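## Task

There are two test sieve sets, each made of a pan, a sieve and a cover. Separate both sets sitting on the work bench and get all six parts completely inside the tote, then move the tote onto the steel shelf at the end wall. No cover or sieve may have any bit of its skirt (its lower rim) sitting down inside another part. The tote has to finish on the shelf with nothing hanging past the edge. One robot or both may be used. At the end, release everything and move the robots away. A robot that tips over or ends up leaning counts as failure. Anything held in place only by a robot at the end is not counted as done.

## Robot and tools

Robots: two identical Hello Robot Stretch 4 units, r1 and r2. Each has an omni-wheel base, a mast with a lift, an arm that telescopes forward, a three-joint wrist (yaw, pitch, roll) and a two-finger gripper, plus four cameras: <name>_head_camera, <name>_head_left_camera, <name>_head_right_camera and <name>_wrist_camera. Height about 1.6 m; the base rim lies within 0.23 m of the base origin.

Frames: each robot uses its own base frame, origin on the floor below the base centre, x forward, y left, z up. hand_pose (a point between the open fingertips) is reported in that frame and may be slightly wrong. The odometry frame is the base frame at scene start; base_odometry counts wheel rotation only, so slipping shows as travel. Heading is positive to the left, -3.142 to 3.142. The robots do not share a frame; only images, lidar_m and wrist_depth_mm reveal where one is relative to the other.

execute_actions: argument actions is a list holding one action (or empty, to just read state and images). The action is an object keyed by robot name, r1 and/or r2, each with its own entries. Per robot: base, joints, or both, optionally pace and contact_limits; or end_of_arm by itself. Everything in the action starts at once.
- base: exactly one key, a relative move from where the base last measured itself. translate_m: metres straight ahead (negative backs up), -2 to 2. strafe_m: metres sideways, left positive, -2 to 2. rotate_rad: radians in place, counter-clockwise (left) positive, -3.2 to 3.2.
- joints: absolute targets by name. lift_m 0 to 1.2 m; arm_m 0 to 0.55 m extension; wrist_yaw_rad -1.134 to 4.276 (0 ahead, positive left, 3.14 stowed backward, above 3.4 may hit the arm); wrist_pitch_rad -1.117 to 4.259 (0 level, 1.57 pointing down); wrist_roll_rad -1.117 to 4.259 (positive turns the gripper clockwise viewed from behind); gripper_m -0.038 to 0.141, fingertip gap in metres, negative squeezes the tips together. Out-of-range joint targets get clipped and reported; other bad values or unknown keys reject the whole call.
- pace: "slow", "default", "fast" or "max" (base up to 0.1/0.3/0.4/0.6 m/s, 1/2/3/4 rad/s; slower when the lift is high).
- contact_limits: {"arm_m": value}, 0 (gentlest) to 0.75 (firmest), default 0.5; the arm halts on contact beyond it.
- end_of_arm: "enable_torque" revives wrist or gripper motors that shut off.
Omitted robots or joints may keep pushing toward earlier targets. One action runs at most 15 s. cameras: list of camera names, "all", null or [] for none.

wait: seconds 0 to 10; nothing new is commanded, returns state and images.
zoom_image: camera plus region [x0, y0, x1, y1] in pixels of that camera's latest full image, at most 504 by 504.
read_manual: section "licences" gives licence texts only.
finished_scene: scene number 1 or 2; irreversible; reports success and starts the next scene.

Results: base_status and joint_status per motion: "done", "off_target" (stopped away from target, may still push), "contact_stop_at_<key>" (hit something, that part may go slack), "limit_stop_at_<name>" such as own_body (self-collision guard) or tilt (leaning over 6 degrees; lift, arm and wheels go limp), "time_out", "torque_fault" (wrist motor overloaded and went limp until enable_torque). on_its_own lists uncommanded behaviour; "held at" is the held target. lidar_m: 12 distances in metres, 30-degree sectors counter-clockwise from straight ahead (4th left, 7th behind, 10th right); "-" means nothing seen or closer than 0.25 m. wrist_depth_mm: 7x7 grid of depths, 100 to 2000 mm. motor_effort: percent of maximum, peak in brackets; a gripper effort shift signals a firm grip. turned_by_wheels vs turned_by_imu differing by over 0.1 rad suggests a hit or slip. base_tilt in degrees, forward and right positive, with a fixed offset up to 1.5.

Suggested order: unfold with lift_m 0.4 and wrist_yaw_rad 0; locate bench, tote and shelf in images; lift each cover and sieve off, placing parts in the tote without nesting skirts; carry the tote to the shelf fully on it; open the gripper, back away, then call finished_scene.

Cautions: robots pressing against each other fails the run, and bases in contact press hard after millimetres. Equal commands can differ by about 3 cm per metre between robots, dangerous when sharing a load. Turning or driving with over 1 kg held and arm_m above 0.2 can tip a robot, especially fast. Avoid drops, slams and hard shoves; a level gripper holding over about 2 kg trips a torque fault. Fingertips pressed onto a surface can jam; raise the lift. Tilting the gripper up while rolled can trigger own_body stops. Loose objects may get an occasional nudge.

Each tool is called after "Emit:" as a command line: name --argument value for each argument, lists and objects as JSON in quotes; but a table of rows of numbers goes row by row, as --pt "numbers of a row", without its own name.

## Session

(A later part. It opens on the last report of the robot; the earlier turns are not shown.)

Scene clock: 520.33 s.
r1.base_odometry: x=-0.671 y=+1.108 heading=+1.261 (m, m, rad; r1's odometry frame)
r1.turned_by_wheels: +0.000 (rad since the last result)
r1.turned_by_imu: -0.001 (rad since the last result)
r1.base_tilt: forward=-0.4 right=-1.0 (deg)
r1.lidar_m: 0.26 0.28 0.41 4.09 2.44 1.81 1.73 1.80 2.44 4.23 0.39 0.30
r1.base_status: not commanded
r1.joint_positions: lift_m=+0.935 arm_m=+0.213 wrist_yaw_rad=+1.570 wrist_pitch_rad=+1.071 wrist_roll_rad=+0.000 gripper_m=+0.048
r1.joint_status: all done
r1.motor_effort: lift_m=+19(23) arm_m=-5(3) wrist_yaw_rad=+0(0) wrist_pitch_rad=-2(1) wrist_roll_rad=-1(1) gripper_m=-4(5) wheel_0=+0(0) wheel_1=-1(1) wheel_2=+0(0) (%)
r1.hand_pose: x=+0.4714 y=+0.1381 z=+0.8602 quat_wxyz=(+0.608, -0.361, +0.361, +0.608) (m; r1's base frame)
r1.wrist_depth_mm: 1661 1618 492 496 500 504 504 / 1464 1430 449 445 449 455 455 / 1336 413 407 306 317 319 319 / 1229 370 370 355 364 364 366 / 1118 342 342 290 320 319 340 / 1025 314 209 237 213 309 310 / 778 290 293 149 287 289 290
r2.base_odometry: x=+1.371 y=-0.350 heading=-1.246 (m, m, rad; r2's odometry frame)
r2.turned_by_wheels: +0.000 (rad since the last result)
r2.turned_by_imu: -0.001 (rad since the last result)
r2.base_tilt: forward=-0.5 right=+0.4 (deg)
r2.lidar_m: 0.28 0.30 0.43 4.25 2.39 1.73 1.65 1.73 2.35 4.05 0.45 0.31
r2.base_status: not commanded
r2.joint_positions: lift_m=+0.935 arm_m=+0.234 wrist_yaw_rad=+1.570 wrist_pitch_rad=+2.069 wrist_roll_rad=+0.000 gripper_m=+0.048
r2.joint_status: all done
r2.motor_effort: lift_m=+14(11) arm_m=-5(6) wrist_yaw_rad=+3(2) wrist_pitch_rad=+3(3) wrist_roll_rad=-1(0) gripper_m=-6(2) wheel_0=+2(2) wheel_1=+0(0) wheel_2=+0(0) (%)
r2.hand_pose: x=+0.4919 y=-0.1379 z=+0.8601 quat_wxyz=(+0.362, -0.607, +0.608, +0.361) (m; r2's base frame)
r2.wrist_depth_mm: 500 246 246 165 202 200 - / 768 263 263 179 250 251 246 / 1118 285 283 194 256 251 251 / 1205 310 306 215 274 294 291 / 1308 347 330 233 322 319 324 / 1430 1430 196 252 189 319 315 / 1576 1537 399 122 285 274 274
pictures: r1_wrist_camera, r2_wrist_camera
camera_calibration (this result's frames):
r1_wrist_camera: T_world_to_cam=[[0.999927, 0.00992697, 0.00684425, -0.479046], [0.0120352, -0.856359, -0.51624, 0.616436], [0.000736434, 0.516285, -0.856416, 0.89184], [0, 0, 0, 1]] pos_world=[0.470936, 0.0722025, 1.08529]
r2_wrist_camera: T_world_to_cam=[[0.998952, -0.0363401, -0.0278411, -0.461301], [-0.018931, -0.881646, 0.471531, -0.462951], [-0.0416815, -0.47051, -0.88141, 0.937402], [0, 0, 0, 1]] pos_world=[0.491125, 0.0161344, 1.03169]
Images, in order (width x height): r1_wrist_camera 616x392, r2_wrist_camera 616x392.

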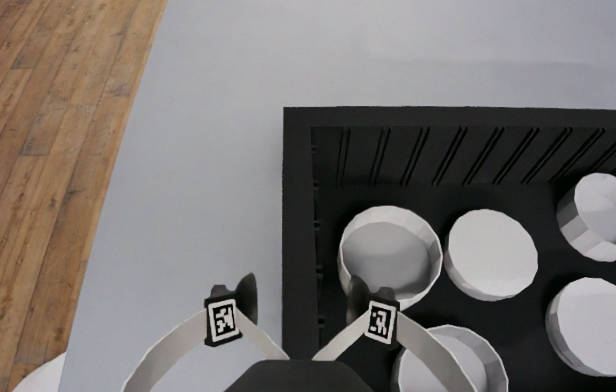

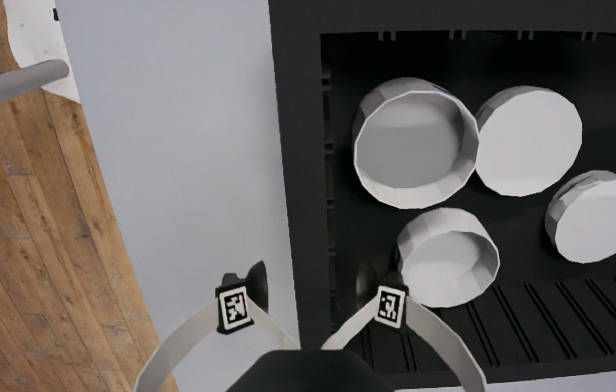

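Emit:
execute_actions --actions '[{"r1": {"joints": {"lift_m": 0.899}}, "r2": {"joints": {"lift_m": 0.903}}}]' --cameras '["r1_wrist_camera", "r2_wrist_camera"]'

Emit:
execute_actions --actions '[{"r1": {"joints": {"gripper_m": -0.02}}, "r2": {"joints": {"gripper_m": -0.02}}}]' --cameras '["r1_wrist_camera", "r2_wrist_camera"]'

Scene clock: 531.13 s.
r1.base_odometry: x=-0.671 y=+1.108 heading=+1.261 (m, m, rad; r1's odometry frame)
r1.turned_by_wheels: +0.000 (rad since the last result)
r1.turned_by_imu: -0.001 (rad since the last result)
r1.base_tilt: forward=-0.4 right=-1.0 (deg)
r1.lidar_m: 0.27 0.28 0.39 4.10 2.45 1.80 1.73 1.79 2.43 4.23 0.40 0.28
r1.base_status: not commanded
r1.joint_positions: lift_m=+0.899 arm_m=+0.213 wrist_yaw_rad=+1.570 wrist_pitch_rad=+1.071 wrist_roll_rad=+0.000 gripper_m=+0.048
r1.joint_status: all done
r1.motor_effort: lift_m=+18(17) arm_m=-5(5) wrist_yaw_rad=+1(0) wrist_pitch_rad=-1(1) wrist_roll_rad=-2(1) gripper_m=-4(4) wheel_0=+0(0) wheel_1=-1(1) wheel_2=+0(0) (%)
r1.hand_pose: x=+0.4714 y=+0.1381 z=+0.8242 quat_wxyz=(+0.608, -0.361, +0.361, +0.608) (m; r1's base frame)
r1.wrist_depth_mm: 1576 1537 442 442 442 449 452 / 1430 410 397 282 282 285 285 / 1281 359 362 293 317 320 322 / 1182 329 330 242 297 324 329 / 1078 303 301 237 283 283 286 / 287 281 208 202 213 278 278 / 262 260 260 149 256 253 262
r2.base_odometry: x=+1.371 y=-0.350 heading=-1.246 (m, m, rad; r2's odometry frame)
r2.turned_by_wheels: +0.000 (rad since the last result)
r2.turned_by_imu: -0.001 (rad since the last result)
r2.base_tilt: forward=-0.5 right=+0.4 (deg)
r2.lidar_m: 0.29 0.33 0.44 4.24 2.39 1.72 1.65 1.74 2.35 4.03 0.45 0.31
r2.base_status: not commanded
r2.joint_positions: lift_m=+0.903 arm_m=+0.234 wrist_yaw_rad=+1.570 wrist_pitch_rad=+2.069 wrist_roll_rad=+0.000 gripper_m=+0.048
r2.joint_status: all done
r2.motor_effort: lift_m=+14(11) arm_m=-4(5) wrist_yaw_rad=+2(2) wrist_pitch_rad=+2(5) wrist_roll_rad=-1(1) gripper_m=+0(4) wheel_0=+2(2) wheel_1=+0(0) wheel_2=+0(0) (%)
r2.hand_pose: x=+0.4919 y=-0.1379 z=+0.8280 quat_wxyz=(+0.362, -0.607, +0.608, +0.361) (m; r2's base frame)
r2.wrist_depth_mm: 217 216 216 134 133 132 - / 235 230 231 145 223 223 220 / 1042 248 248 156 224 222 216 / 1160 271 267 171 240 234 236 / 1255 296 293 187 282 276 285 / 1430 338 196 206 190 300 306 / 1576 1537 351 122 283 272 276
pictures: r1_wrist_camera, r2_wrist_camera
camera_calibration (this result's frames):
r1_wrist_camera: T_world_to_cam=[[0.999927, 0.00992679, 0.00684428, -0.478799], [0.0120351, -0.856359, -0.516241, 0.597854], [0.000736554, 0.516285, -0.856416, 0.861013], [0, 0, 0, 1]] pos_world=[0.470934, 0.0722025, 1.0493]
r2_wrist_camera: T_world_to_cam=[[0.998952, -0.0363373, -0.0278411, -0.462191], [-0.0189286, -0.881646, 0.471531, -0.447861], [-0.0416802, -0.470509, -0.88141, 0.909194], [0, 0, 0, 1]] pos_world=[0.491124, 0.0161346, 0.999685]
Images, in order (width x height): r1_wrist_camera 616x392, r2_wrist_camera 616x392.

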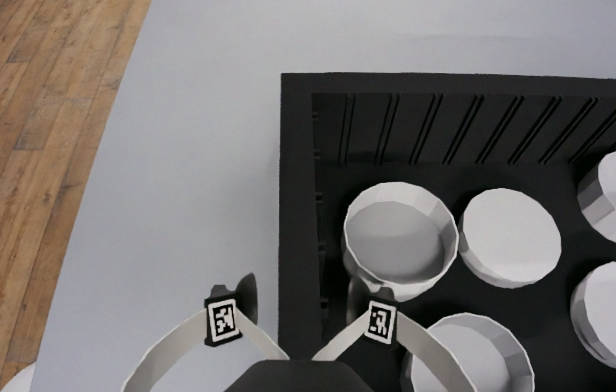

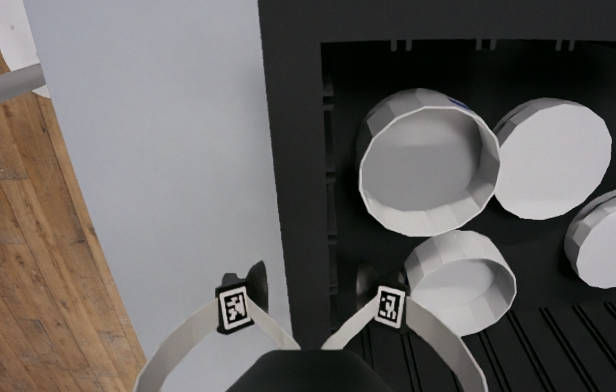

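Scene clock: 532.57 s.
r1.base_odometry: x=-0.671 y=+1.108 heading=+1.261 (m, m, rad; r1's odometry frame)
r1.turned_by_wheels: +0.000 (rad since the last result)
r1.turned_by_imu: +0.000 (rad since the last result)
r1.base_tilt: forward=-0.4 right=-1.0 (deg)
r1.lidar_m: 0.27 0.29 0.38 4.10 2.47 1.82 1.72 1.79 2.43 4.23 0.40 0.28
r1.base_status: not commanded
r1.joint_positions: lift_m=+0.899 arm_m=+0.213 wrist_yaw_rad=+1.566 wrist_pitch_rad=+1.072 wrist_roll_rad=+0.000 gripper_m=-0.019
r1.joint_status: all done
r1.motor_effort: lift_m=+20(21) arm_m=-5(5) wrist_yaw_rad=+9(10) wrist_pitch_rad=-3(5) wrist_roll_rad=+0(0) gripper_m=-18(18) wheel_0=+0(0) wheel_1=-1(1) wheel_2=+0(0) (%)
r1.hand_pose: x=+0.4719 y=+0.1376 z=+0.8239 quat_wxyz=(+0.609, -0.360, +0.362, +0.607) (m; r1's base frame)
r1.wrist_depth_mm: 1618 1499 439 442 442 449 452 / 1430 404 397 271 273 276 276 / 1308 359 362 286 310 309 312 / 1182 327 329 309 289 315 324 / 1060 301 303 248 276 273 277 / 282 278 281 193 243 272 272 / 262 258 257 176 248 237 255
r2.base_odometry: x=+1.371 y=-0.350 heading=-1.246 (m, m, rad; r2's odometry frame)
r2.turned_by_wheels: +0.000 (rad since the last result)
r2.turned_by_imu: +0.000 (rad since the last result)
r2.base_tilt: forward=-0.4 right=+0.4 (deg)
r2.lidar_m: 0.30 0.31 0.43 4.24 2.43 1.75 1.65 1.73 2.37 4.03 0.46 0.32
r2.base_status: not commanded
r2.joint_positions: lift_m=+0.903 arm_m=+0.234 wrist_yaw_rad=+1.576 wrist_pitch_rad=+2.063 wrist_roll_rad=+0.000 gripper_m=-0.020
r2.joint_status: all done
r2.on_its_own: wrist_yaw_rad is at rest, and its effort (-17) is outside its rest range (-13 to +13)
r2.motor_effort: lift_m=+16(16) arm_m=-5(4) wrist_yaw_rad=-17(18) wrist_pitch_rad=+19(18) wrist_roll_rad=+1(0) gripper_m=-18(16) wheel_0=+2(2) wheel_1=+0(1) wheel_2=+4(4) (%)
r2.hand_pose: x=+0.4929 y=-0.1360 z=+0.8272 quat_wxyz=(+0.362, -0.609, +0.605, +0.364) (m; r2's base frame)
r2.wrist_depth_mm: 216 216 216 126 127 126 - / 234 231 231 136 215 213 211 / 1025 248 247 147 215 214 209 / 1138 271 268 159 230 225 226 / 1281 293 290 174 270 265 273 / 1366 330 184 187 182 289 297 / 1537 1499 349 121 279 260 273
pictures: r1_wrist_camera, r2_wrist_camera
camera_calibration (this result's frames):
r1_wrist_camera: T_world_to_cam=[[0.999946, 0.00740961, 0.00723588, -0.479226], [0.01008, -0.856706, -0.515706, 0.597873], [0.00237785, 0.515751, -0.856735, 0.86059], [0, 0, 0, 1]] pos_world=[0.471127, 0.0719014, 1.04909]
r2_wrist_camera: T_world_to_cam=[[0.999179, -0.0290123, -0.0282657, -0.461829], [-0.0124598, -0.884143, 0.46705, -0.445608], [-0.0385412, -0.466315, -0.883779, 0.910351], [0, 0, 0, 1]] pos_world=[0.490983, 0.0171308, 0.999616]
Images, in order (width x height): r1_wrist_camera 616x392, r2_wrist_camera 616x392.

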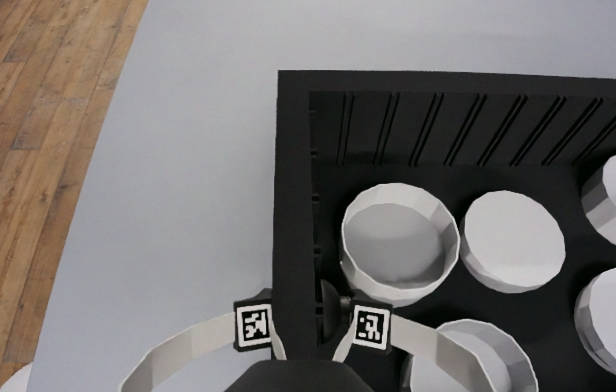

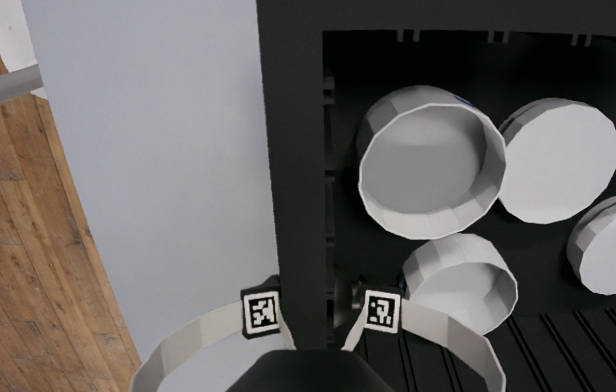

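Emit:
execute_actions --actions '[{"r1": {"joints": {"arm_m": 0.223, "lift_m": 0.945}, "pace": "slow"}, "r2": {"joints": {"arm_m": 0.244, "lift_m": 0.949}, "pace": "slow"}}]' --cameras '["r1_wrist_camera", "r2_wrist_camera", "r1_head_left_camera", "r2_head_right_camera"]'

Scene clock: 538.70 s.
r1.base_odometry: x=-0.671 y=+1.108 heading=+1.261 (m, m, rad; r1's odometry frame)
r1.turned_by_wheels: +0.000 (rad since the last result)
r1.turned_by_imu: -0.001 (rad since the last result)
r1.base_tilt: forward=-0.4 right=-1.0 (deg)
r1.lidar_m: 0.27 0.29 0.38 4.10 2.46 1.79 1.72 1.79 2.45 4.22 0.40 0.29
r1.base_status: not commanded
r1.joint_positions: lift_m=+0.945 arm_m=+0.222 wrist_yaw_rad=+1.571 wrist_pitch_rad=+1.073 wrist_roll_rad=-0.001 gripper_m=-0.019
r1.joint_status: all done
r1.motor_effort: lift_m=+25(29) arm_m=+6(7) wrist_yaw_rad=-3(11) wrist_pitch_rad=-5(5) wrist_roll_rad=+2(4) gripper_m=-19(19) wheel_0=+0(0) wheel_1=-1(1) wheel_2=+0(0) (%)
r1.hand_pose: x=+0.4803 y=+0.1378 z=+0.8694 quat_wxyz=(+0.608, -0.362, +0.361, +0.608) (m; r1's base frame)
r1.wrist_depth_mm: 1661 1661 508 508 512 512 517 / 1499 1430 455 266 268 271 273 / 1336 421 413 281 312 310 312 / 1229 379 379 232 289 310 320 / 1138 349 351 224 273 271 279 / 1025 324 319 192 250 271 271 / 778 293 296 176 245 242 256
r2.base_odometry: x=+1.371 y=-0.350 heading=-1.246 (m, m, rad; r2's odometry frame)
r2.turned_by_wheels: +0.000 (rad since the last result)
r2.turned_by_imu: -0.001 (rad since the last result)
r2.base_tilt: forward=-0.4 right=+0.3 (deg)
r2.lidar_m: 0.30 0.30 0.44 4.24 2.41 1.73 1.66 1.76 2.39 4.04 0.44 0.35
r2.base_status: not commanded
r2.joint_positions: lift_m=+0.948 arm_m=+0.243 wrist_yaw_rad=+1.571 wrist_pitch_rad=+2.065 wrist_roll_rad=+0.000 gripper_m=-0.020
r2.joint_status: all done
r2.motor_effort: lift_m=+24(22) arm_m=+5(7) wrist_yaw_rad=-2(17) wrist_pitch_rad=+14(19) wrist_roll_rad=+1(1) gripper_m=-17(15) wheel_0=+2(2) wheel_1=+0(0) wheel_2=+1(4) (%)
r2.hand_pose: x=+0.5014 y=-0.1368 z=+0.8727 quat_wxyz=(+0.362, -0.607, +0.607, +0.363) (m; r2's base frame)
r2.wrist_depth_mm: 508 256 256 129 206 204 - / 798 276 270 153 215 215 212 / 1098 294 294 175 218 214 209 / 1205 327 319 167 230 226 226 / 1308 362 345 179 271 268 273 / 1464 1430 183 193 184 287 293 / 1618 1576 421 132 279 260 273
pictures: r1_head_left_camera, r1_wrist_camera, r2_head_right_camera, r2_wrist_camera
camera_calibration (this result's frames):
r1_wrist_camera: T_world_to_cam=[[0.999901, 0.0119675, 0.00744833, -0.488731], [0.0140943, -0.857102, -0.514954, 0.618826], [0.000221291, 0.515008, -0.857186, 0.900974], [0, 0, 0, 1]] pos_world=[0.479761, 0.0722373, 1.09461]
r2_wrist_camera: T_world_to_cam=[[0.99901, -0.0343766, -0.0282208, -0.469811], [-0.0171742, -0.883455, 0.4682, -0.466011], [-0.0410269, -0.467252, -0.883172, 0.951124], [0, 0, 0, 1]] pos_world=[0.500365, 0.0165641, 1.04493]
Images, in order (width x height): r1_head_left_camera 420x672, r1_wrist_camera 616x392, r2_head_right_camera 420x672, r2_wrist_camera 616x392.

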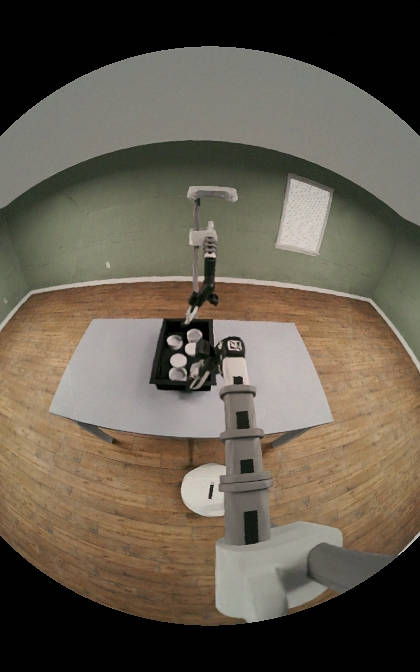

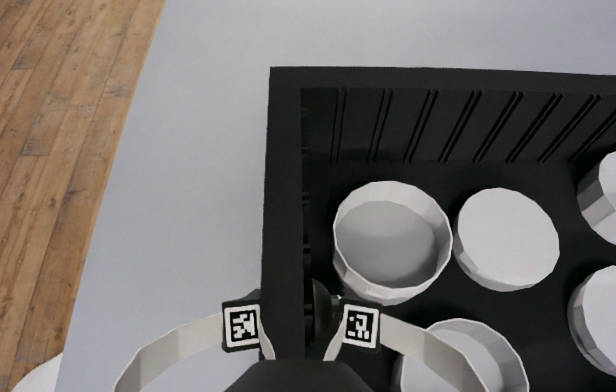

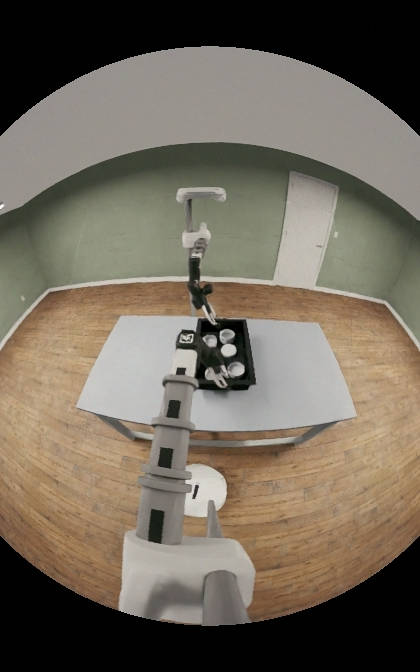

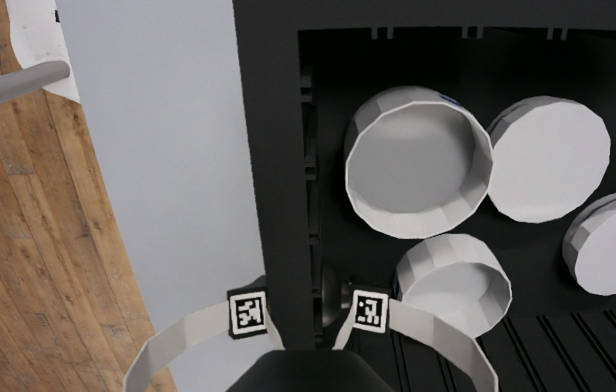

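Emit:
zoom_image --camera "r2_head_right_camera" --region '[0, 140, 120, 340]'

Emit:
zoom_image --camera "r1_head_left_camera" --region '[0, 140, 120, 400]'

Emit:
zoom_image --camera "r2_head_right_camera" --region '[300, 140, 420, 420]'

Region (0, 140, 120, 340) of r2_head_right_camera's 420x672 image, scaled by 2.520, with more detail than that image has; it fills the left 302 columns of this view, and the rest is white.

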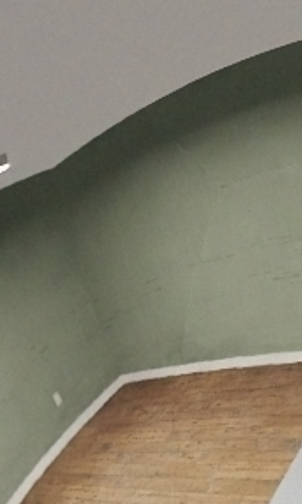

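Region (0, 140, 120, 400) of r1_head_left_camera's 420x672 image, scaled by 1.938, with more detail than that image has; it fills the left 233 columns of this view, and the rest is white.

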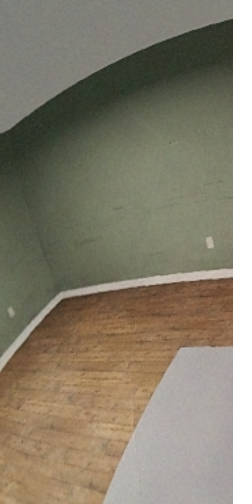

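Region (300, 140, 420, 420) of r2_head_right_camera's 420x672 image, scaled by 1.800, with more detail than that image has; it fills the left 216 columns of this view, and the rest is white.

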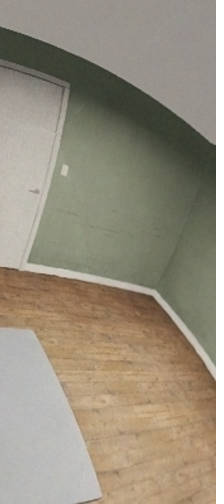

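Emit:
execute_actions --actions '[{"r1": {"base": {"strafe_m": 1.2}}, "r2": {"base": {"strafe_m": -1.2}}}]' --cameras '["r1_wrist_camera", "r2_wrist_camera", "r1_head_left_camera", "r2_head_right_camera"]'

Scene clock: 566.83 s.
r1.base_odometry: x=-1.813 y=+1.475 heading=+1.261 (m, m, rad; r1's odometry frame)
r1.turned_by_wheels: +0.000 (rad since the last result)
r1.turned_by_imu: +0.002 (rad since the last result)
r1.base_tilt: forward=-0.4 right=-1.0 (deg)
r1.lidar_m: 0.48 0.50 3.01 2.88 2.48 1.79 1.70 1.80 2.45 1.12 0.40 0.41
r1.base_status: done
r1.joint_positions: lift_m=+0.945 arm_m=+0.222 wrist_yaw_rad=+1.570 wrist_pitch_rad=+1.073 wrist_roll_rad=-0.001 gripper_m=-0.019
r1.joint_status: not commanded
r1.motor_effort: lift_m=+24(25) arm_m=+5(6) wrist_yaw_rad=+0(3) wrist_pitch_rad=-6(8) wrist_roll_rad=+2(3) gripper_m=-17(18) wheel_0=+0(10) wheel_1=+0(13) wheel_2=+0(2) (%)
r1.hand_pose: x=+0.4806 y=+0.1377 z=+0.8695 quat_wxyz=(+0.608, -0.361, +0.361, +0.608) (m; r1's base frame)
r1.wrist_depth_mm: 1661 1618 1661 1618 1661 1661 1661 / 1499 1499 1464 268 270 272 1537 / 1336 1336 1366 286 309 310 309 / 1229 1205 1229 231 290 315 320 / 1118 1138 1138 224 274 271 274 / 1060 1060 1025 190 248 271 273 / 960 778 960 177 247 239 256
r2.base_odometry: x=+0.234 y=-0.734 heading=-1.245 (m, m, rad; r2's odometry frame)
r2.turned_by_wheels: +0.000 (rad since the last result)
r2.turned_by_imu: +0.002 (rad since the last result)
r2.base_tilt: forward=-0.4 right=+0.3 (deg)
r2.lidar_m: 0.46 0.47 0.45 1.24 2.38 1.70 1.64 1.71 2.37 2.85 2.95 0.49
r2.base_status: done
r2.joint_positions: lift_m=+0.949 arm_m=+0.243 wrist_yaw_rad=+1.571 wrist_pitch_rad=+2.065 wrist_roll_rad=+0.000 gripper_m=-0.020
r2.joint_status: not commanded
r2.motor_effort: lift_m=+23(24) arm_m=+4(5) wrist_yaw_rad=-3(4) wrist_pitch_rad=+13(15) wrist_roll_rad=+1(1) gripper_m=-15(19) wheel_0=+0(8) wheel_1=+2(7) wheel_2=+1(3) (%)
r2.hand_pose: x=+0.5017 y=-0.1368 z=+0.8728 quat_wxyz=(+0.362, -0.607, +0.607, +0.363) (m; r2's base frame)
r2.wrist_depth_mm: 778 768 931 129 128 127 - / 820 809 1025 147 216 216 213 / 1118 1098 1098 152 217 213 210 / 1229 1182 1182 164 232 226 227 / 1336 1336 1308 176 270 265 272 / 1464 1430 183 193 184 290 294 / 1618 1537 1576 122 281 260 276
pictures: r1_head_left_camera, r1_wrist_camera, r2_head_right_camera, r2_wrist_camera
camera_calibration (this result's frames):
r1_wrist_camera: T_world_to_cam=[[0.999911, 0.011074, 0.00746886, -0.488949], [0.013339, -0.857087, -0.515, 0.619226], [0.000698368, 0.515053, -0.857158, 0.900852], [0, 0, 0, 1]] pos_world=[0.480016, 0.072158, 1.09473]
r2_wrist_camera: T_world_to_cam=[[0.999029, -0.0338219, -0.0282176, -0.470018], [-0.0166814, -0.883421, 0.468283, -0.466326], [-0.0407662, -0.467358, -0.883128, 0.951015], [0, 0, 0, 1]] pos_world=[0.500552, 0.0166046, 1.04498]
Images, in order (width x height): r1_head_left_camera 420x672, r1_wrist_camera 616x392, r2_head_right_camera 420x672, r2_wrist_camera 616x392.

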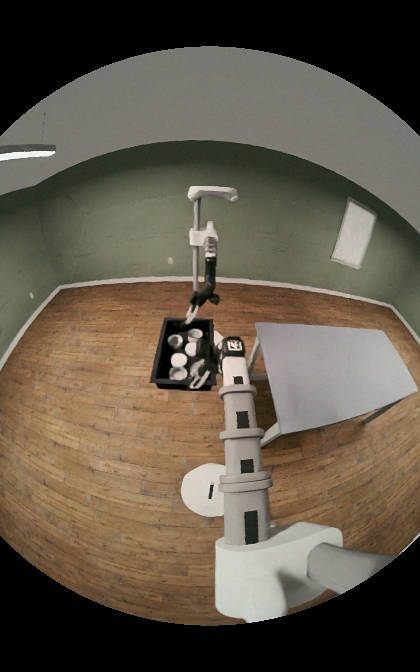

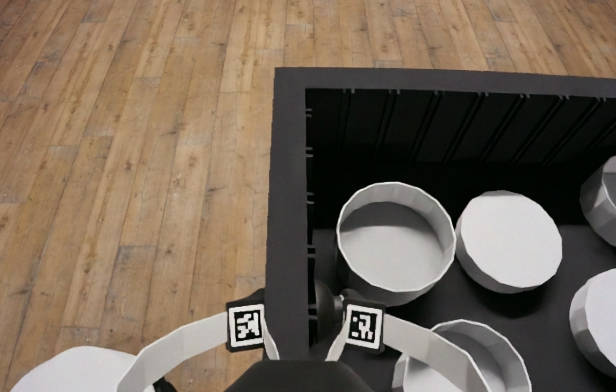

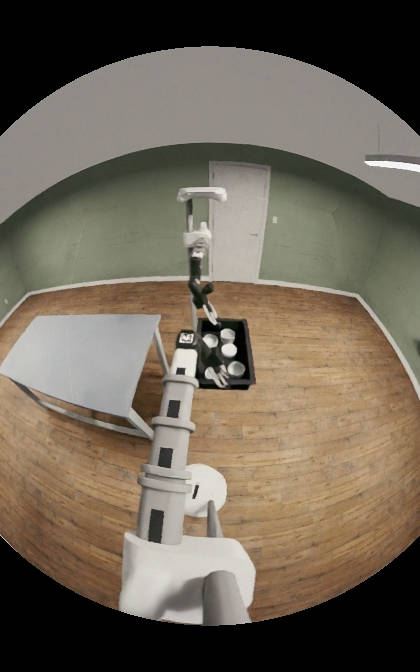

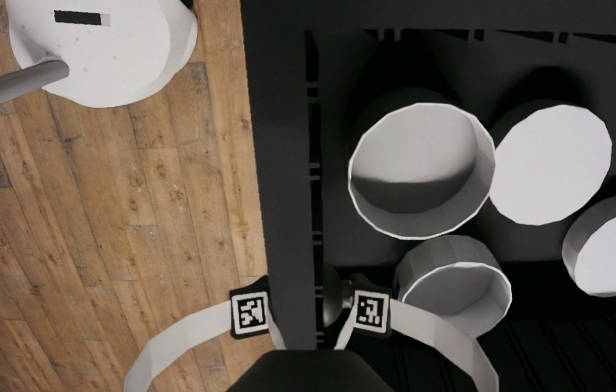

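Emit:
execute_actions --actions '[{"r1": {"base": {"strafe_m": 1.88}, "joints": {"arm_m": 0.226}}, "r2": {"base": {"strafe_m": -1.91}, "joints": {"arm_m": 0.247}}}]' --cameras '["r1_wrist_camera", "r2_wrist_camera", "r1_head_left_camera", "r2_head_right_camera"]'

Scene clock: 584.10 s.
r1.base_odometry: x=-3.604 y=+2.048 heading=+1.261 (m, m, rad; r1's odometry frame)
r1.turned_by_wheels: +0.000 (rad since the last result)
r1.turned_by_imu: +0.003 (rad since the last result)
r1.base_tilt: forward=-0.3 right=-1.0 (deg)
r1.lidar_m: 0.49 0.48 1.03 1.01 1.50 1.82 1.72 1.81 2.44 2.20 2.26 3.16
r1.base_status: done
r1.joint_positions: lift_m=+0.945 arm_m=+0.225 wrist_yaw_rad=+1.569 wrist_pitch_rad=+1.071 wrist_roll_rad=-0.001 gripper_m=-0.019
r1.joint_status: all done
r1.motor_effort: lift_m=+24(24) arm_m=+4(3) wrist_yaw_rad=+2(0) wrist_pitch_rad=+0(8) wrist_roll_rad=+5(4) gripper_m=-18(18) wheel_0=+1(10) wheel_1=+0(10) wheel_2=+0(0) (%)
r1.hand_pose: x=+0.4838 y=+0.1381 z=+0.8698 quat_wxyz=(+0.608, -0.361, +0.361, +0.608) (m; r1's base frame)
r1.wrist_depth_mm: 1499 1499 1499 1499 1537 1499 1537 / 1499 1499 1464 268 272 276 278 / 1366 1336 1366 289 317 322 327 / 1229 1229 1229 233 293 297 320 / 1138 1160 1160 225 274 277 287 / 1060 1060 1042 190 244 273 273 / 960 778 960 176 247 243 256
r2.base_odometry: x=-1.576 y=-1.344 heading=-1.245 (m, m, rad; r2's odometry frame)
r2.turned_by_wheels: +0.001 (rad since the last result)
r2.turned_by_imu: +0.004 (rad since the last result)
r2.base_tilt: forward=-0.4 right=+0.3 (deg)
r2.lidar_m: 0.48 3.21 2.31 2.25 2.34 1.71 1.63 1.71 1.41 1.02 0.96 0.51
r2.base_status: done
r2.joint_positions: lift_m=+0.949 arm_m=+0.246 wrist_yaw_rad=+1.575 wrist_pitch_rad=+2.063 wrist_roll_rad=-0.001 gripper_m=-0.020
r2.joint_status: all done
r2.motor_effort: lift_m=+23(23) arm_m=+3(0) wrist_yaw_rad=-13(12) wrist_pitch_rad=+19(21) wrist_roll_rad=+2(1) gripper_m=-17(18) wheel_0=+1(9) wheel_1=+2(7) wheel_2=+4(5) (%)
r2.hand_pose: x=+0.5053 y=-0.1359 z=+0.8725 quat_wxyz=(+0.362, -0.608, +0.605, +0.364) (m; r2's base frame)
r2.wrist_depth_mm: 768 768 842 132 206 204 - / 820 831 1025 151 214 216 209 / 1138 1118 1098 175 217 213 210 / 1205 1229 1182 164 231 226 226 / 1308 1308 1308 176 271 268 273 / 1430 1397 186 192 181 289 294 / 1576 1499 1576 126 277 259 264
pictures: r1_head_left_camera, r1_wrist_camera, r2_head_right_camera, r2_wrist_camera
camera_calibration (this result's frames):
r1_wrist_camera: T_world_to_cam=[[0.99991, 0.0110303, 0.00769141, -0.492343], [0.0134178, -0.856158, -0.51654, 0.620858], [0.000887453, 0.516597, -0.856228, 0.899751], [0, 0, 0, 1]] pos_world=[0.483169, 0.072174, 1.09488]
r2_wrist_camera: T_world_to_cam=[[0.999135, -0.0302533, -0.0285229, -0.472846], [-0.0134669, -0.884474, 0.466395, -0.465534], [-0.0393378, -0.465608, -0.884116, 0.951665], [0, 0, 0, 1]] pos_world=[0.503605, 0.0170448, 1.04502]
Images, in order (width x height): r1_head_left_camera 420x672, r1_wrist_camera 616x392, r2_head_right_camera 420x672, r2_wrist_camera 616x392.

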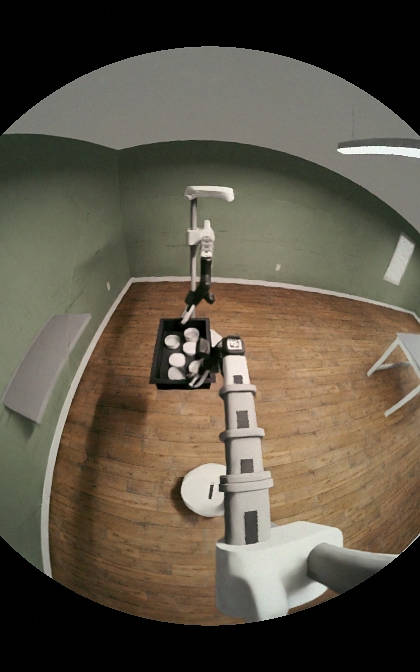

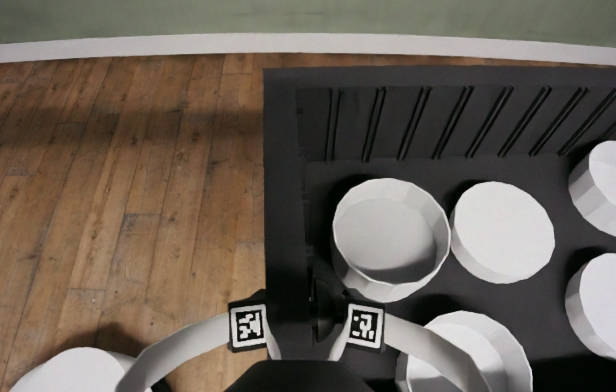

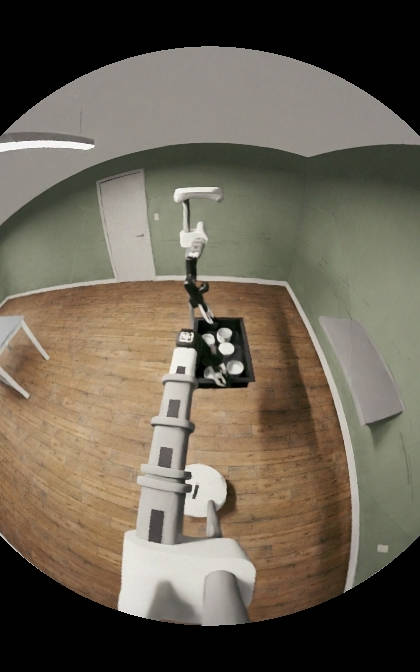

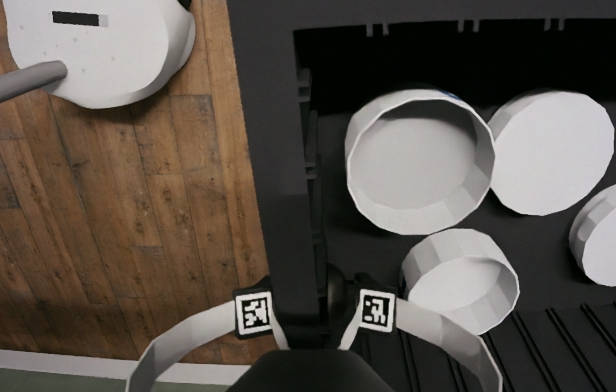

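Emit:
zoom_image --camera "r1_head_left_camera" --region '[0, 300, 120, 440]'

Region (0, 300, 120, 440) of r1_head_left_camera's 420x672 image, scaled by 3.600, with more detail than that image has; it fills the left 432 columns of this view, and the rest is white.

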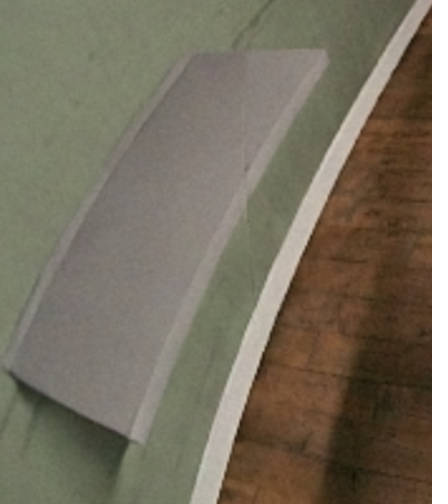

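Emit:
execute_actions --actions '[{"r1": {"base": {"strafe_m": 0.86}, "joints": {"arm_m": 0.227}}, "r2": {"base": {"strafe_m": -0.83}, "joints": {"arm_m": 0.248}}}]' --cameras '["r1_wrist_camera", "r2_wrist_camera", "r1_head_left_camera", "r2_head_right_camera"]'

Scene clock: 620.17 s.
r1.base_odometry: x=-4.423 y=+2.311 heading=+1.261 (m, m, rad; r1's odometry frame)
r1.turned_by_wheels: +0.000 (rad since the last result)
r1.turned_by_imu: +0.001 (rad since the last result)
r1.base_tilt: forward=-0.4 right=-1.0 (deg)
r1.lidar_m: 0.48 0.25 0.26 0.58 0.60 0.85 1.73 1.80 2.47 3.06 3.16 3.14
r1.base_status: done
r1.joint_positions: lift_m=+0.945 arm_m=+0.226 wrist_yaw_rad=+1.570 wrist_pitch_rad=+1.073 wrist_roll_rad=-0.001 gripper_m=-0.019
r1.joint_status: all done
r1.motor_effort: lift_m=+24(24) arm_m=+5(5) wrist_yaw_rad=-1(1) wrist_pitch_rad=-8(7) wrist_roll_rad=+5(5) gripper_m=-18(17) wheel_0=+0(9) wheel_1=+0(8) wheel_2=+0(4) (%)
r1.hand_pose: x=+0.4846 y=+0.1376 z=+0.8694 quat_wxyz=(+0.608, -0.362, +0.361, +0.608) (m; r1's base frame)
r1.wrist_depth_mm: 569 508 508 504 508 517 512 / 634 459 459 266 268 270 268 / 421 413 415 285 306 303 301 / 377 377 382 230 287 319 319 / 345 347 349 222 273 271 271 / 320 322 319 193 239 267 267 / 788 307 960 177 248 238 256
r2.base_odometry: x=-2.362 y=-1.610 heading=-1.245 (m, m, rad; r2's odometry frame)
r2.turned_by_wheels: +0.000 (rad since the last result)
r2.turned_by_imu: +0.004 (rad since the last result)
r2.base_tilt: forward=-0.4 right=+0.4 (deg)
r2.lidar_m: 0.32 3.22 3.14 3.09 2.31 1.72 1.62 0.76 0.55 0.51 0.36 0.25
r2.base_status: done
r2.joint_positions: lift_m=+0.949 arm_m=+0.247 wrist_yaw_rad=+1.571 wrist_pitch_rad=+2.065 wrist_roll_rad=+0.000 gripper_m=-0.020
r2.joint_status: all done
r2.motor_effort: lift_m=+23(23) arm_m=+4(7) wrist_yaw_rad=-2(12) wrist_pitch_rad=+12(21) wrist_roll_rad=+1(1) gripper_m=-17(13) wheel_0=+0(10) wheel_1=+2(7) wheel_2=+0(3) (%)
r2.hand_pose: x=+0.5057 y=-0.1369 z=+0.8729 quat_wxyz=(+0.362, -0.607, +0.607, +0.362) (m; r2's base frame)
r2.wrist_depth_mm: 768 768 931 129 132 129 - / 831 831 1008 142 217 216 217 / 1098 319 312 152 218 216 210 / 334 320 317 164 232 227 227 / 904 349 347 176 270 268 272 / 759 384 184 193 183 291 300 / 661 430 415 132 282 266 281
pictures: r1_head_left_camera, r1_wrist_camera, r2_head_right_camera, r2_wrist_camera
camera_calibration (this result's frames):
r1_wrist_camera: T_world_to_cam=[[0.999906, 0.0114155, 0.00755903, -0.493121], [0.0136778, -0.857408, -0.514456, 0.618425], [0.000608408, 0.514511, -0.857484, 0.901279], [0, 0, 0, 1]] pos_world=[0.484068, 0.0721536, 1.09471]
r2_wrist_camera: T_world_to_cam=[[0.99901, -0.0343924, -0.0282044, -0.474084], [-0.0171682, -0.88314, 0.468795, -0.466638], [-0.0410315, -0.467847, -0.882856, 0.950993], [0, 0, 0, 1]] pos_world=[0.504625, 0.0165081, 1.04498]
Images, in order (width x height): r1_head_left_camera 420x672, r1_wrist_camera 616x392, r2_head_right_camera 420x672, r2_wrist_camera 616x392.

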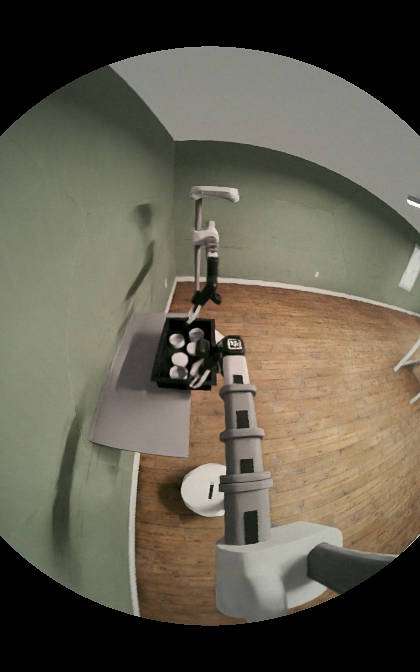

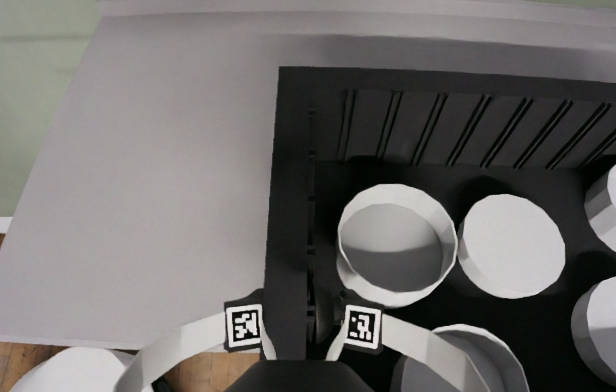

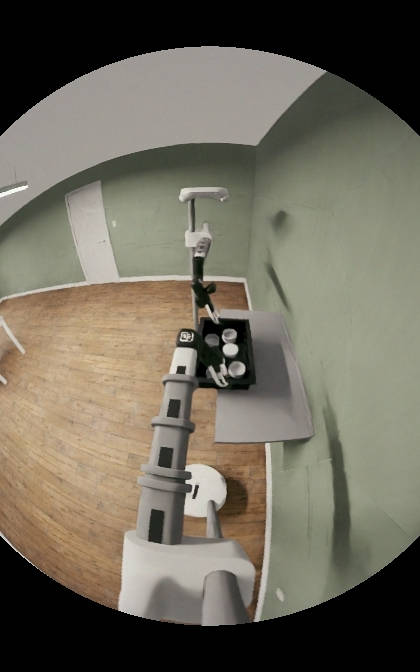

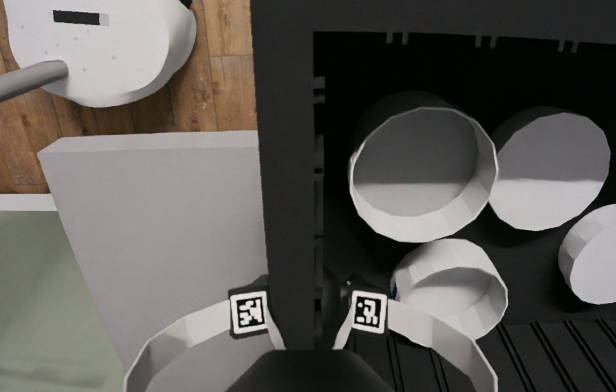

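Emit:
execute_actions --actions '[{"r1": {"base": {"strafe_m": 0.175}, "joints": {"lift_m": 0.91}}, "r2": {"base": {"strafe_m": -0.187}, "joints": {"lift_m": 0.914}}}]' --cameras '["r1_wrist_camera", "r2_wrist_camera", "r1_head_left_camera", "r2_head_right_camera"]'

Scene clock: 636.00 s.
r1.base_odometry: x=-4.589 y=+2.364 heading=+1.261 (m, m, rad; r1's odometry frame)
r1.turned_by_wheels: +0.000 (rad since the last result)
r1.turned_by_imu: +0.000 (rad since the last result)
r1.base_tilt: forward=-0.4 right=-1.0 (deg)
r1.lidar_m: 0.25 0.25 0.29 0.38 0.42 0.58 1.67 1.81 2.48 3.23 3.36 3.13
r1.base_status: done
r1.joint_positions: lift_m=+0.910 arm_m=+0.226 wrist_yaw_rad=+1.570 wrist_pitch_rad=+1.073 wrist_roll_rad=-0.001 gripper_m=-0.019
r1.joint_status: all done
r1.motor_effort: lift_m=+20(21) arm_m=+5(5) wrist_yaw_rad=+1(2) wrist_pitch_rad=-7(9) wrist_roll_rad=+3(3) gripper_m=-17(18) wheel_0=+2(9) wheel_1=+1(8) wheel_2=+0(4) (%)
r1.hand_pose: x=+0.4847 y=+0.1376 z=+0.8348 quat_wxyz=(+0.608, -0.362, +0.361, +0.608) (m; r1's base frame)
r1.wrist_depth_mm: 375 373 377 377 379 375 377 / 402 404 402 267 267 271 273 / 373 373 373 257 309 310 310 / 338 340 340 231 287 312 320 / 310 312 314 224 274 272 274 / 287 290 286 193 249 272 271 / 271 264 266 177 248 240 256
r2.base_odometry: x=-2.539 y=-1.670 heading=-1.245 (m, m, rad; r2's odometry frame)
r2.turned_by_wheels: +0.000 (rad since the last result)
r2.turned_by_imu: -0.001 (rad since the last result)
r2.base_tilt: forward=-0.4 right=+0.3 (deg)
r2.lidar_m: 0.25 0.26 3.38 3.29 2.32 1.70 1.37 0.50 0.35 0.32 0.35 0.25
r2.base_status: done
r2.joint_positions: lift_m=+0.914 arm_m=+0.247 wrist_yaw_rad=+1.571 wrist_pitch_rad=+2.065 wrist_roll_rad=+0.000 gripper_m=-0.020
r2.joint_status: all done
r2.motor_effort: lift_m=+16(22) arm_m=+4(3) wrist_yaw_rad=-1(1) wrist_pitch_rad=+14(14) wrist_roll_rad=+0(1) gripper_m=-17(18) wheel_0=-1(8) wheel_1=+0(11) wheel_2=+0(4) (%)
r2.hand_pose: x=+0.5057 y=-0.1368 z=+0.8384 quat_wxyz=(+0.362, -0.607, +0.607, +0.363) (m; r2's base frame)
r2.wrist_depth_mm: 226 225 224 130 129 127 - / 240 241 240 148 216 218 213 / 259 258 257 153 218 213 210 / 282 282 279 165 232 226 227 / 315 306 304 176 271 265 273 / 496 338 185 192 184 289 296 / 442 366 366 122 279 266 277
pictures: r1_head_left_camera, r1_wrist_camera, r2_head_right_camera, r2_wrist_camera
camera_calibration (this result's frames):
r1_wrist_camera: T_world_to_cam=[[0.999908, 0.0112732, 0.00756225, -0.492864], [0.0135576, -0.857248, -0.514726, 0.600908], [0.000680127, 0.514781, -0.857321, 0.871308], [0, 0, 0, 1]] pos_world=[0.484079, 0.0721505, 1.06002]
r2_wrist_camera: T_world_to_cam=[[0.999013, -0.0342993, -0.0282135, -0.475047], [-0.0171028, -0.883382, 0.468341, -0.450024], [-0.0409871, -0.467397, -0.883097, 0.920836], [0, 0, 0, 1]] pos_world=[0.504624, 0.0165584, 1.01055]
Images, in order (width x height): r1_head_left_camera 420x672, r1_wrist_camera 616x392, r2_head_right_camera 420x672, r2_wrist_camera 616x392.

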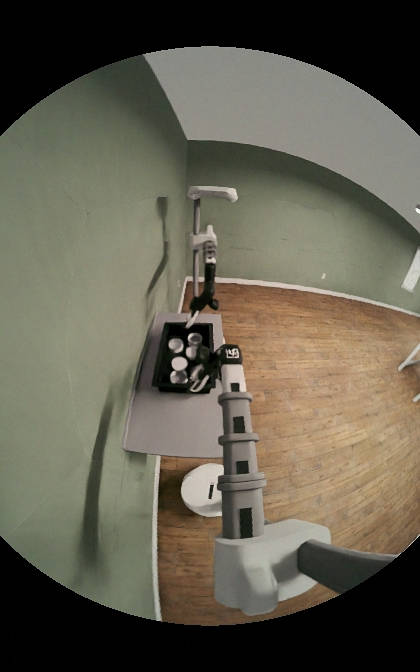

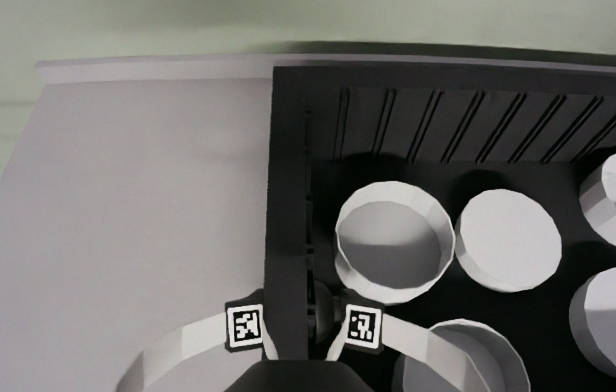

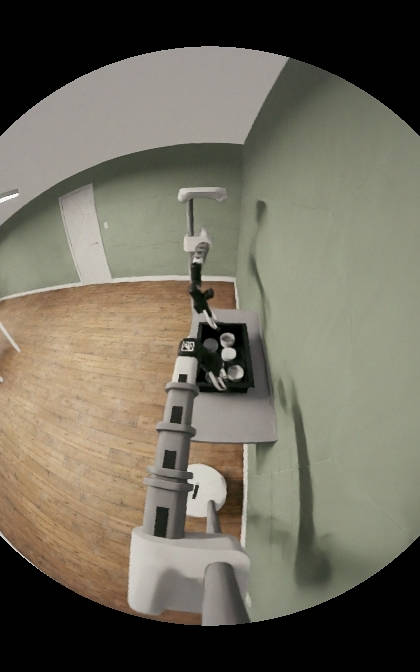

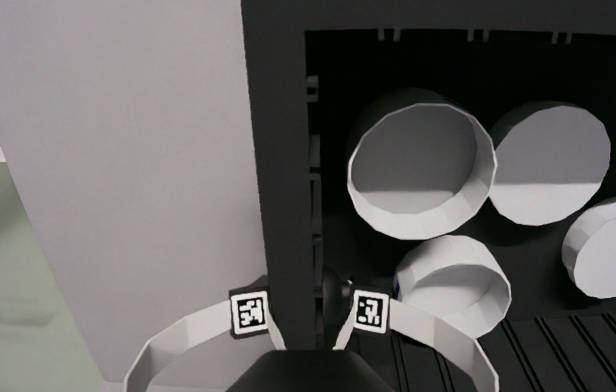

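Emit:
execute_actions --actions '[{"r1": {"joints": {"lift_m": 0.893}, "pace": "slow"}, "r2": {"joints": {"lift_m": 0.896}, "pace": "slow"}}]' --cameras '["r1_wrist_camera", "r2_wrist_camera"]'

Scene clock: 651.27 s.
r1.base_odometry: x=-4.589 y=+2.364 heading=+1.261 (m, m, rad; r1's odometry frame)
r1.turned_by_wheels: +0.000 (rad since the last result)
r1.turned_by_imu: -0.001 (rad since the last result)
r1.base_tilt: forward=-0.4 right=-1.0 (deg)
r1.lidar_m: 0.25 0.25 0.26 0.40 0.42 0.59 1.67 1.79 2.47 3.22 3.36 3.14
r1.base_status: not commanded
r1.joint_positions: lift_m=+0.893 arm_m=+0.226 wrist_yaw_rad=+1.570 wrist_pitch_rad=+1.073 wrist_roll_rad=-0.001 gripper_m=-0.019
r1.joint_status: all done
r1.motor_effort: lift_m=+20(19) arm_m=+5(5) wrist_yaw_rad=+1(0) wrist_pitch_rad=-7(7) wrist_roll_rad=+3(3) gripper_m=-18(18) wheel_0=+2(2) wheel_1=+1(1) wheel_2=+0(0) (%)
r1.hand_pose: x=+0.4847 y=+0.1376 z=+0.8178 quat_wxyz=(+0.608, -0.362, +0.361, +0.608) (m; r1's base frame)
r1.wrist_depth_mm: 373 375 379 379 377 377 377 / 387 387 387 270 271 271 274 / 351 351 349 258 309 310 310 / 319 320 320 232 290 314 319 / 293 296 296 223 273 273 276 / 271 272 270 192 248 272 272 / 255 249 251 176 247 239 255
r2.base_odometry: x=-2.539 y=-1.670 heading=-1.245 (m, m, rad; r2's odometry frame)
r2.turned_by_wheels: +0.000 (rad since the last result)
r2.turned_by_imu: -0.001 (rad since the last result)
r2.base_tilt: forward=-0.5 right=+0.4 (deg)
r2.lidar_m: 0.25 0.26 3.39 3.27 2.36 1.70 1.40 0.50 0.34 0.32 0.34 0.27
r2.base_status: not commanded
r2.joint_positions: lift_m=+0.896 arm_m=+0.247 wrist_yaw_rad=+1.571 wrist_pitch_rad=+2.066 wrist_roll_rad=+0.000 gripper_m=-0.020
r2.joint_status: all done
r2.motor_effort: lift_m=+14(18) arm_m=+4(4) wrist_yaw_rad=-3(1) wrist_pitch_rad=+10(12) wrist_roll_rad=+0(1) gripper_m=-19(17) wheel_0=-1(1) wheel_1=-1(0) wheel_2=+0(0) (%)
r2.hand_pose: x=+0.5057 y=-0.1372 z=+0.8207 quat_wxyz=(+0.362, -0.608, +0.607, +0.362) (m; r2's base frame)
r2.wrist_depth_mm: 211 210 208 128 126 125 - / 224 224 221 154 213 216 212 / 242 242 240 159 216 214 210 / 264 263 259 163 232 226 228 / 289 286 283 178 271 270 274 / 336 314 185 192 183 291 298 / 433 343 340 132 278 266 276
pictures: r1_wrist_camera, r2_wrist_camera
camera_calibration (this result's frames):
r1_wrist_camera: T_world_to_cam=[[0.999908, 0.0112739, 0.00756149, -0.492734], [0.0135578, -0.857277, -0.514676, 0.592117], [0.000679887, 0.514731, -0.857351, 0.856787], [0, 0, 0, 1]] pos_world=[0.484079, 0.0721489, 1.04304]
r2_wrist_camera: T_world_to_cam=[[0.999017, -0.0342434, -0.0281618, -0.475607], [-0.0170163, -0.882682, 0.469662, -0.443132], [-0.0409407, -0.468721, -0.882397, 0.904325], [0, 0, 0, 1]] pos_world=[0.504623, 0.0164445, 0.992702]
Images, in order (width x height): r1_wrist_camera 616x392, r2_wrist_camera 616x392.

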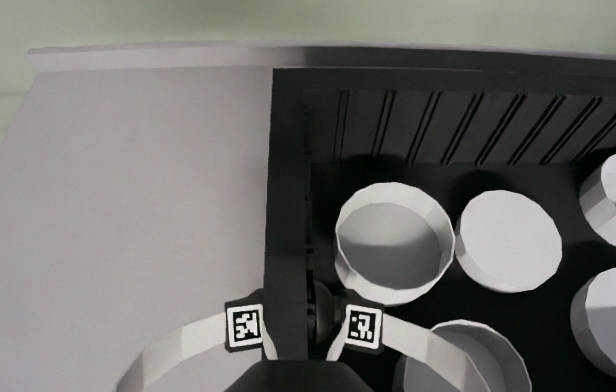

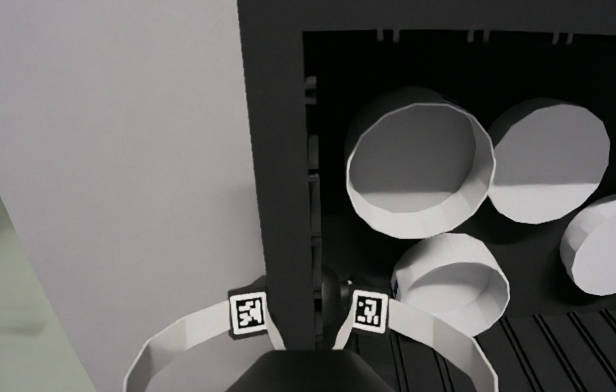

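Emit:
execute_actions --actions '[{"r1": {"joints": {"gripper_m": 0.05, "arm_m": 0.216}, "pace": "slow"}, "r2": {"joints": {"gripper_m": 0.05, "arm_m": 0.236}, "pace": "slow"}}]' --cameras '["r1_wrist_camera", "r2_wrist_camera"]'

Scene clock: 659.20 s.
r1.base_odometry: x=-4.589 y=+2.364 heading=+1.261 (m, m, rad; r1's odometry frame)
r1.turned_by_wheels: +0.000 (rad since the last result)
r1.turned_by_imu: -0.001 (rad since the last result)
r1.base_tilt: forward=-0.4 right=-1.0 (deg)
r1.lidar_m: 0.25 0.25 0.28 0.39 0.41 0.59 1.67 1.81 2.48 3.25 3.36 3.13
r1.base_status: not commanded
r1.joint_positions: lift_m=+0.893 arm_m=+0.217 wrist_yaw_rad=+1.569 wrist_pitch_rad=+1.071 wrist_roll_rad=+0.000 gripper_m=+0.050
r1.joint_status: all done
r1.motor_effort: lift_m=+20(20) arm_m=-5(10) wrist_yaw_rad=+0(11) wrist_pitch_rad=+0(7) wrist_roll_rad=+1(4) gripper_m=-4(18) wheel_0=+2(2) wheel_1=+1(1) wheel_2=+0(0) (%)
r1.hand_pose: x=+0.4755 y=+0.1382 z=+0.8181 quat_wxyz=(+0.609, -0.361, +0.361, +0.608) (m; r1's base frame)
r1.wrist_depth_mm: 373 370 377 377 377 373 377 / 387 389 392 278 273 276 277 / 353 351 353 300 312 314 312 / 322 322 324 229 291 320 322 / 294 296 297 211 277 277 278 / 272 273 211 195 213 273 272 / 255 252 255 149 251 248 256
r2.base_odometry: x=-2.539 y=-1.670 heading=-1.245 (m, m, rad; r2's odometry frame)
r2.turned_by_wheels: +0.000 (rad since the last result)
r2.turned_by_imu: -0.001 (rad since the last result)
r2.base_tilt: forward=-0.4 right=+0.3 (deg)
r2.lidar_m: 0.25 0.25 3.39 3.26 2.33 1.71 1.37 0.49 0.34 0.32 0.34 0.26
r2.base_status: not commanded
r2.joint_positions: lift_m=+0.896 arm_m=+0.237 wrist_yaw_rad=+1.571 wrist_pitch_rad=+2.069 wrist_roll_rad=+0.000 gripper_m=+0.050
r2.joint_status: all done
r2.motor_effort: lift_m=+14(14) arm_m=-4(4) wrist_yaw_rad=+0(15) wrist_pitch_rad=+2(9) wrist_roll_rad=+1(0) gripper_m=-4(12) wheel_0=+0(1) wheel_1=-1(1) wheel_2=+2(3) (%)
r2.hand_pose: x=+0.4951 y=-0.1378 z=+0.8210 quat_wxyz=(+0.361, -0.608, +0.608, +0.361) (m; r2's base frame)
r2.wrist_depth_mm: 211 209 210 129 128 127 - / 224 225 224 138 216 215 216 / 243 241 240 148 217 213 210 / 265 264 260 163 234 226 228 / 289 287 281 175 272 268 274 / 473 315 194 192 191 290 296 / 439 345 342 124 282 271 276
pictures: r1_wrist_camera, r2_wrist_camera
camera_calibration (this result's frames):
r1_wrist_camera: T_world_to_cam=[[0.999919, 0.0105103, 0.00724457, -0.483205], [0.012742, -0.856006, -0.516808, 0.594906], [0.000769581, 0.516858, -0.856071, 0.855384], [0, 0, 0, 1]] pos_world=[0.474927, 0.0722096, 1.04322]
r2_wrist_camera: T_world_to_cam=[[0.998996, -0.0348876, -0.0280866, -0.465158], [-0.0175312, -0.88165, 0.471579, -0.445161], [-0.0412148, -0.470613, -0.881377, 0.902909], [0, 0, 0, 1]] pos_world=[0.4941, 0.0162163, 0.992667]
Images, in order (width x height): r1_wrist_camera 616x392, r2_wrist_camera 616x392.

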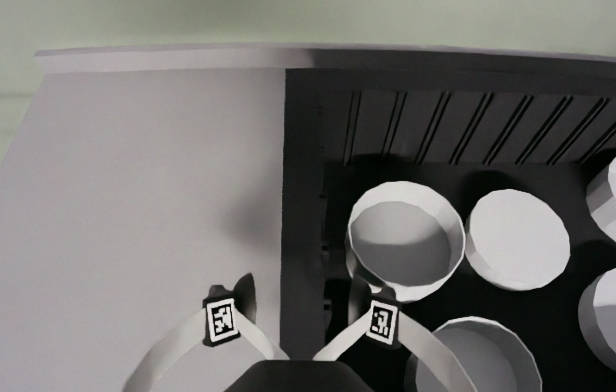

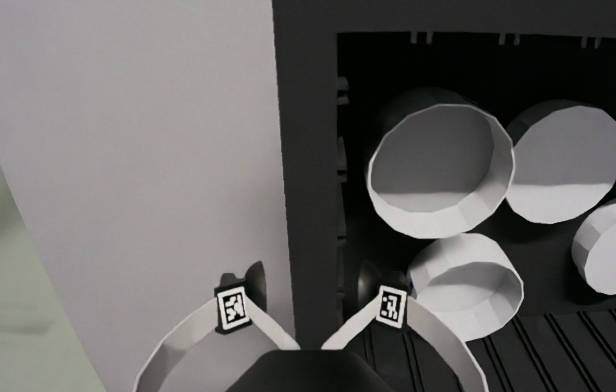

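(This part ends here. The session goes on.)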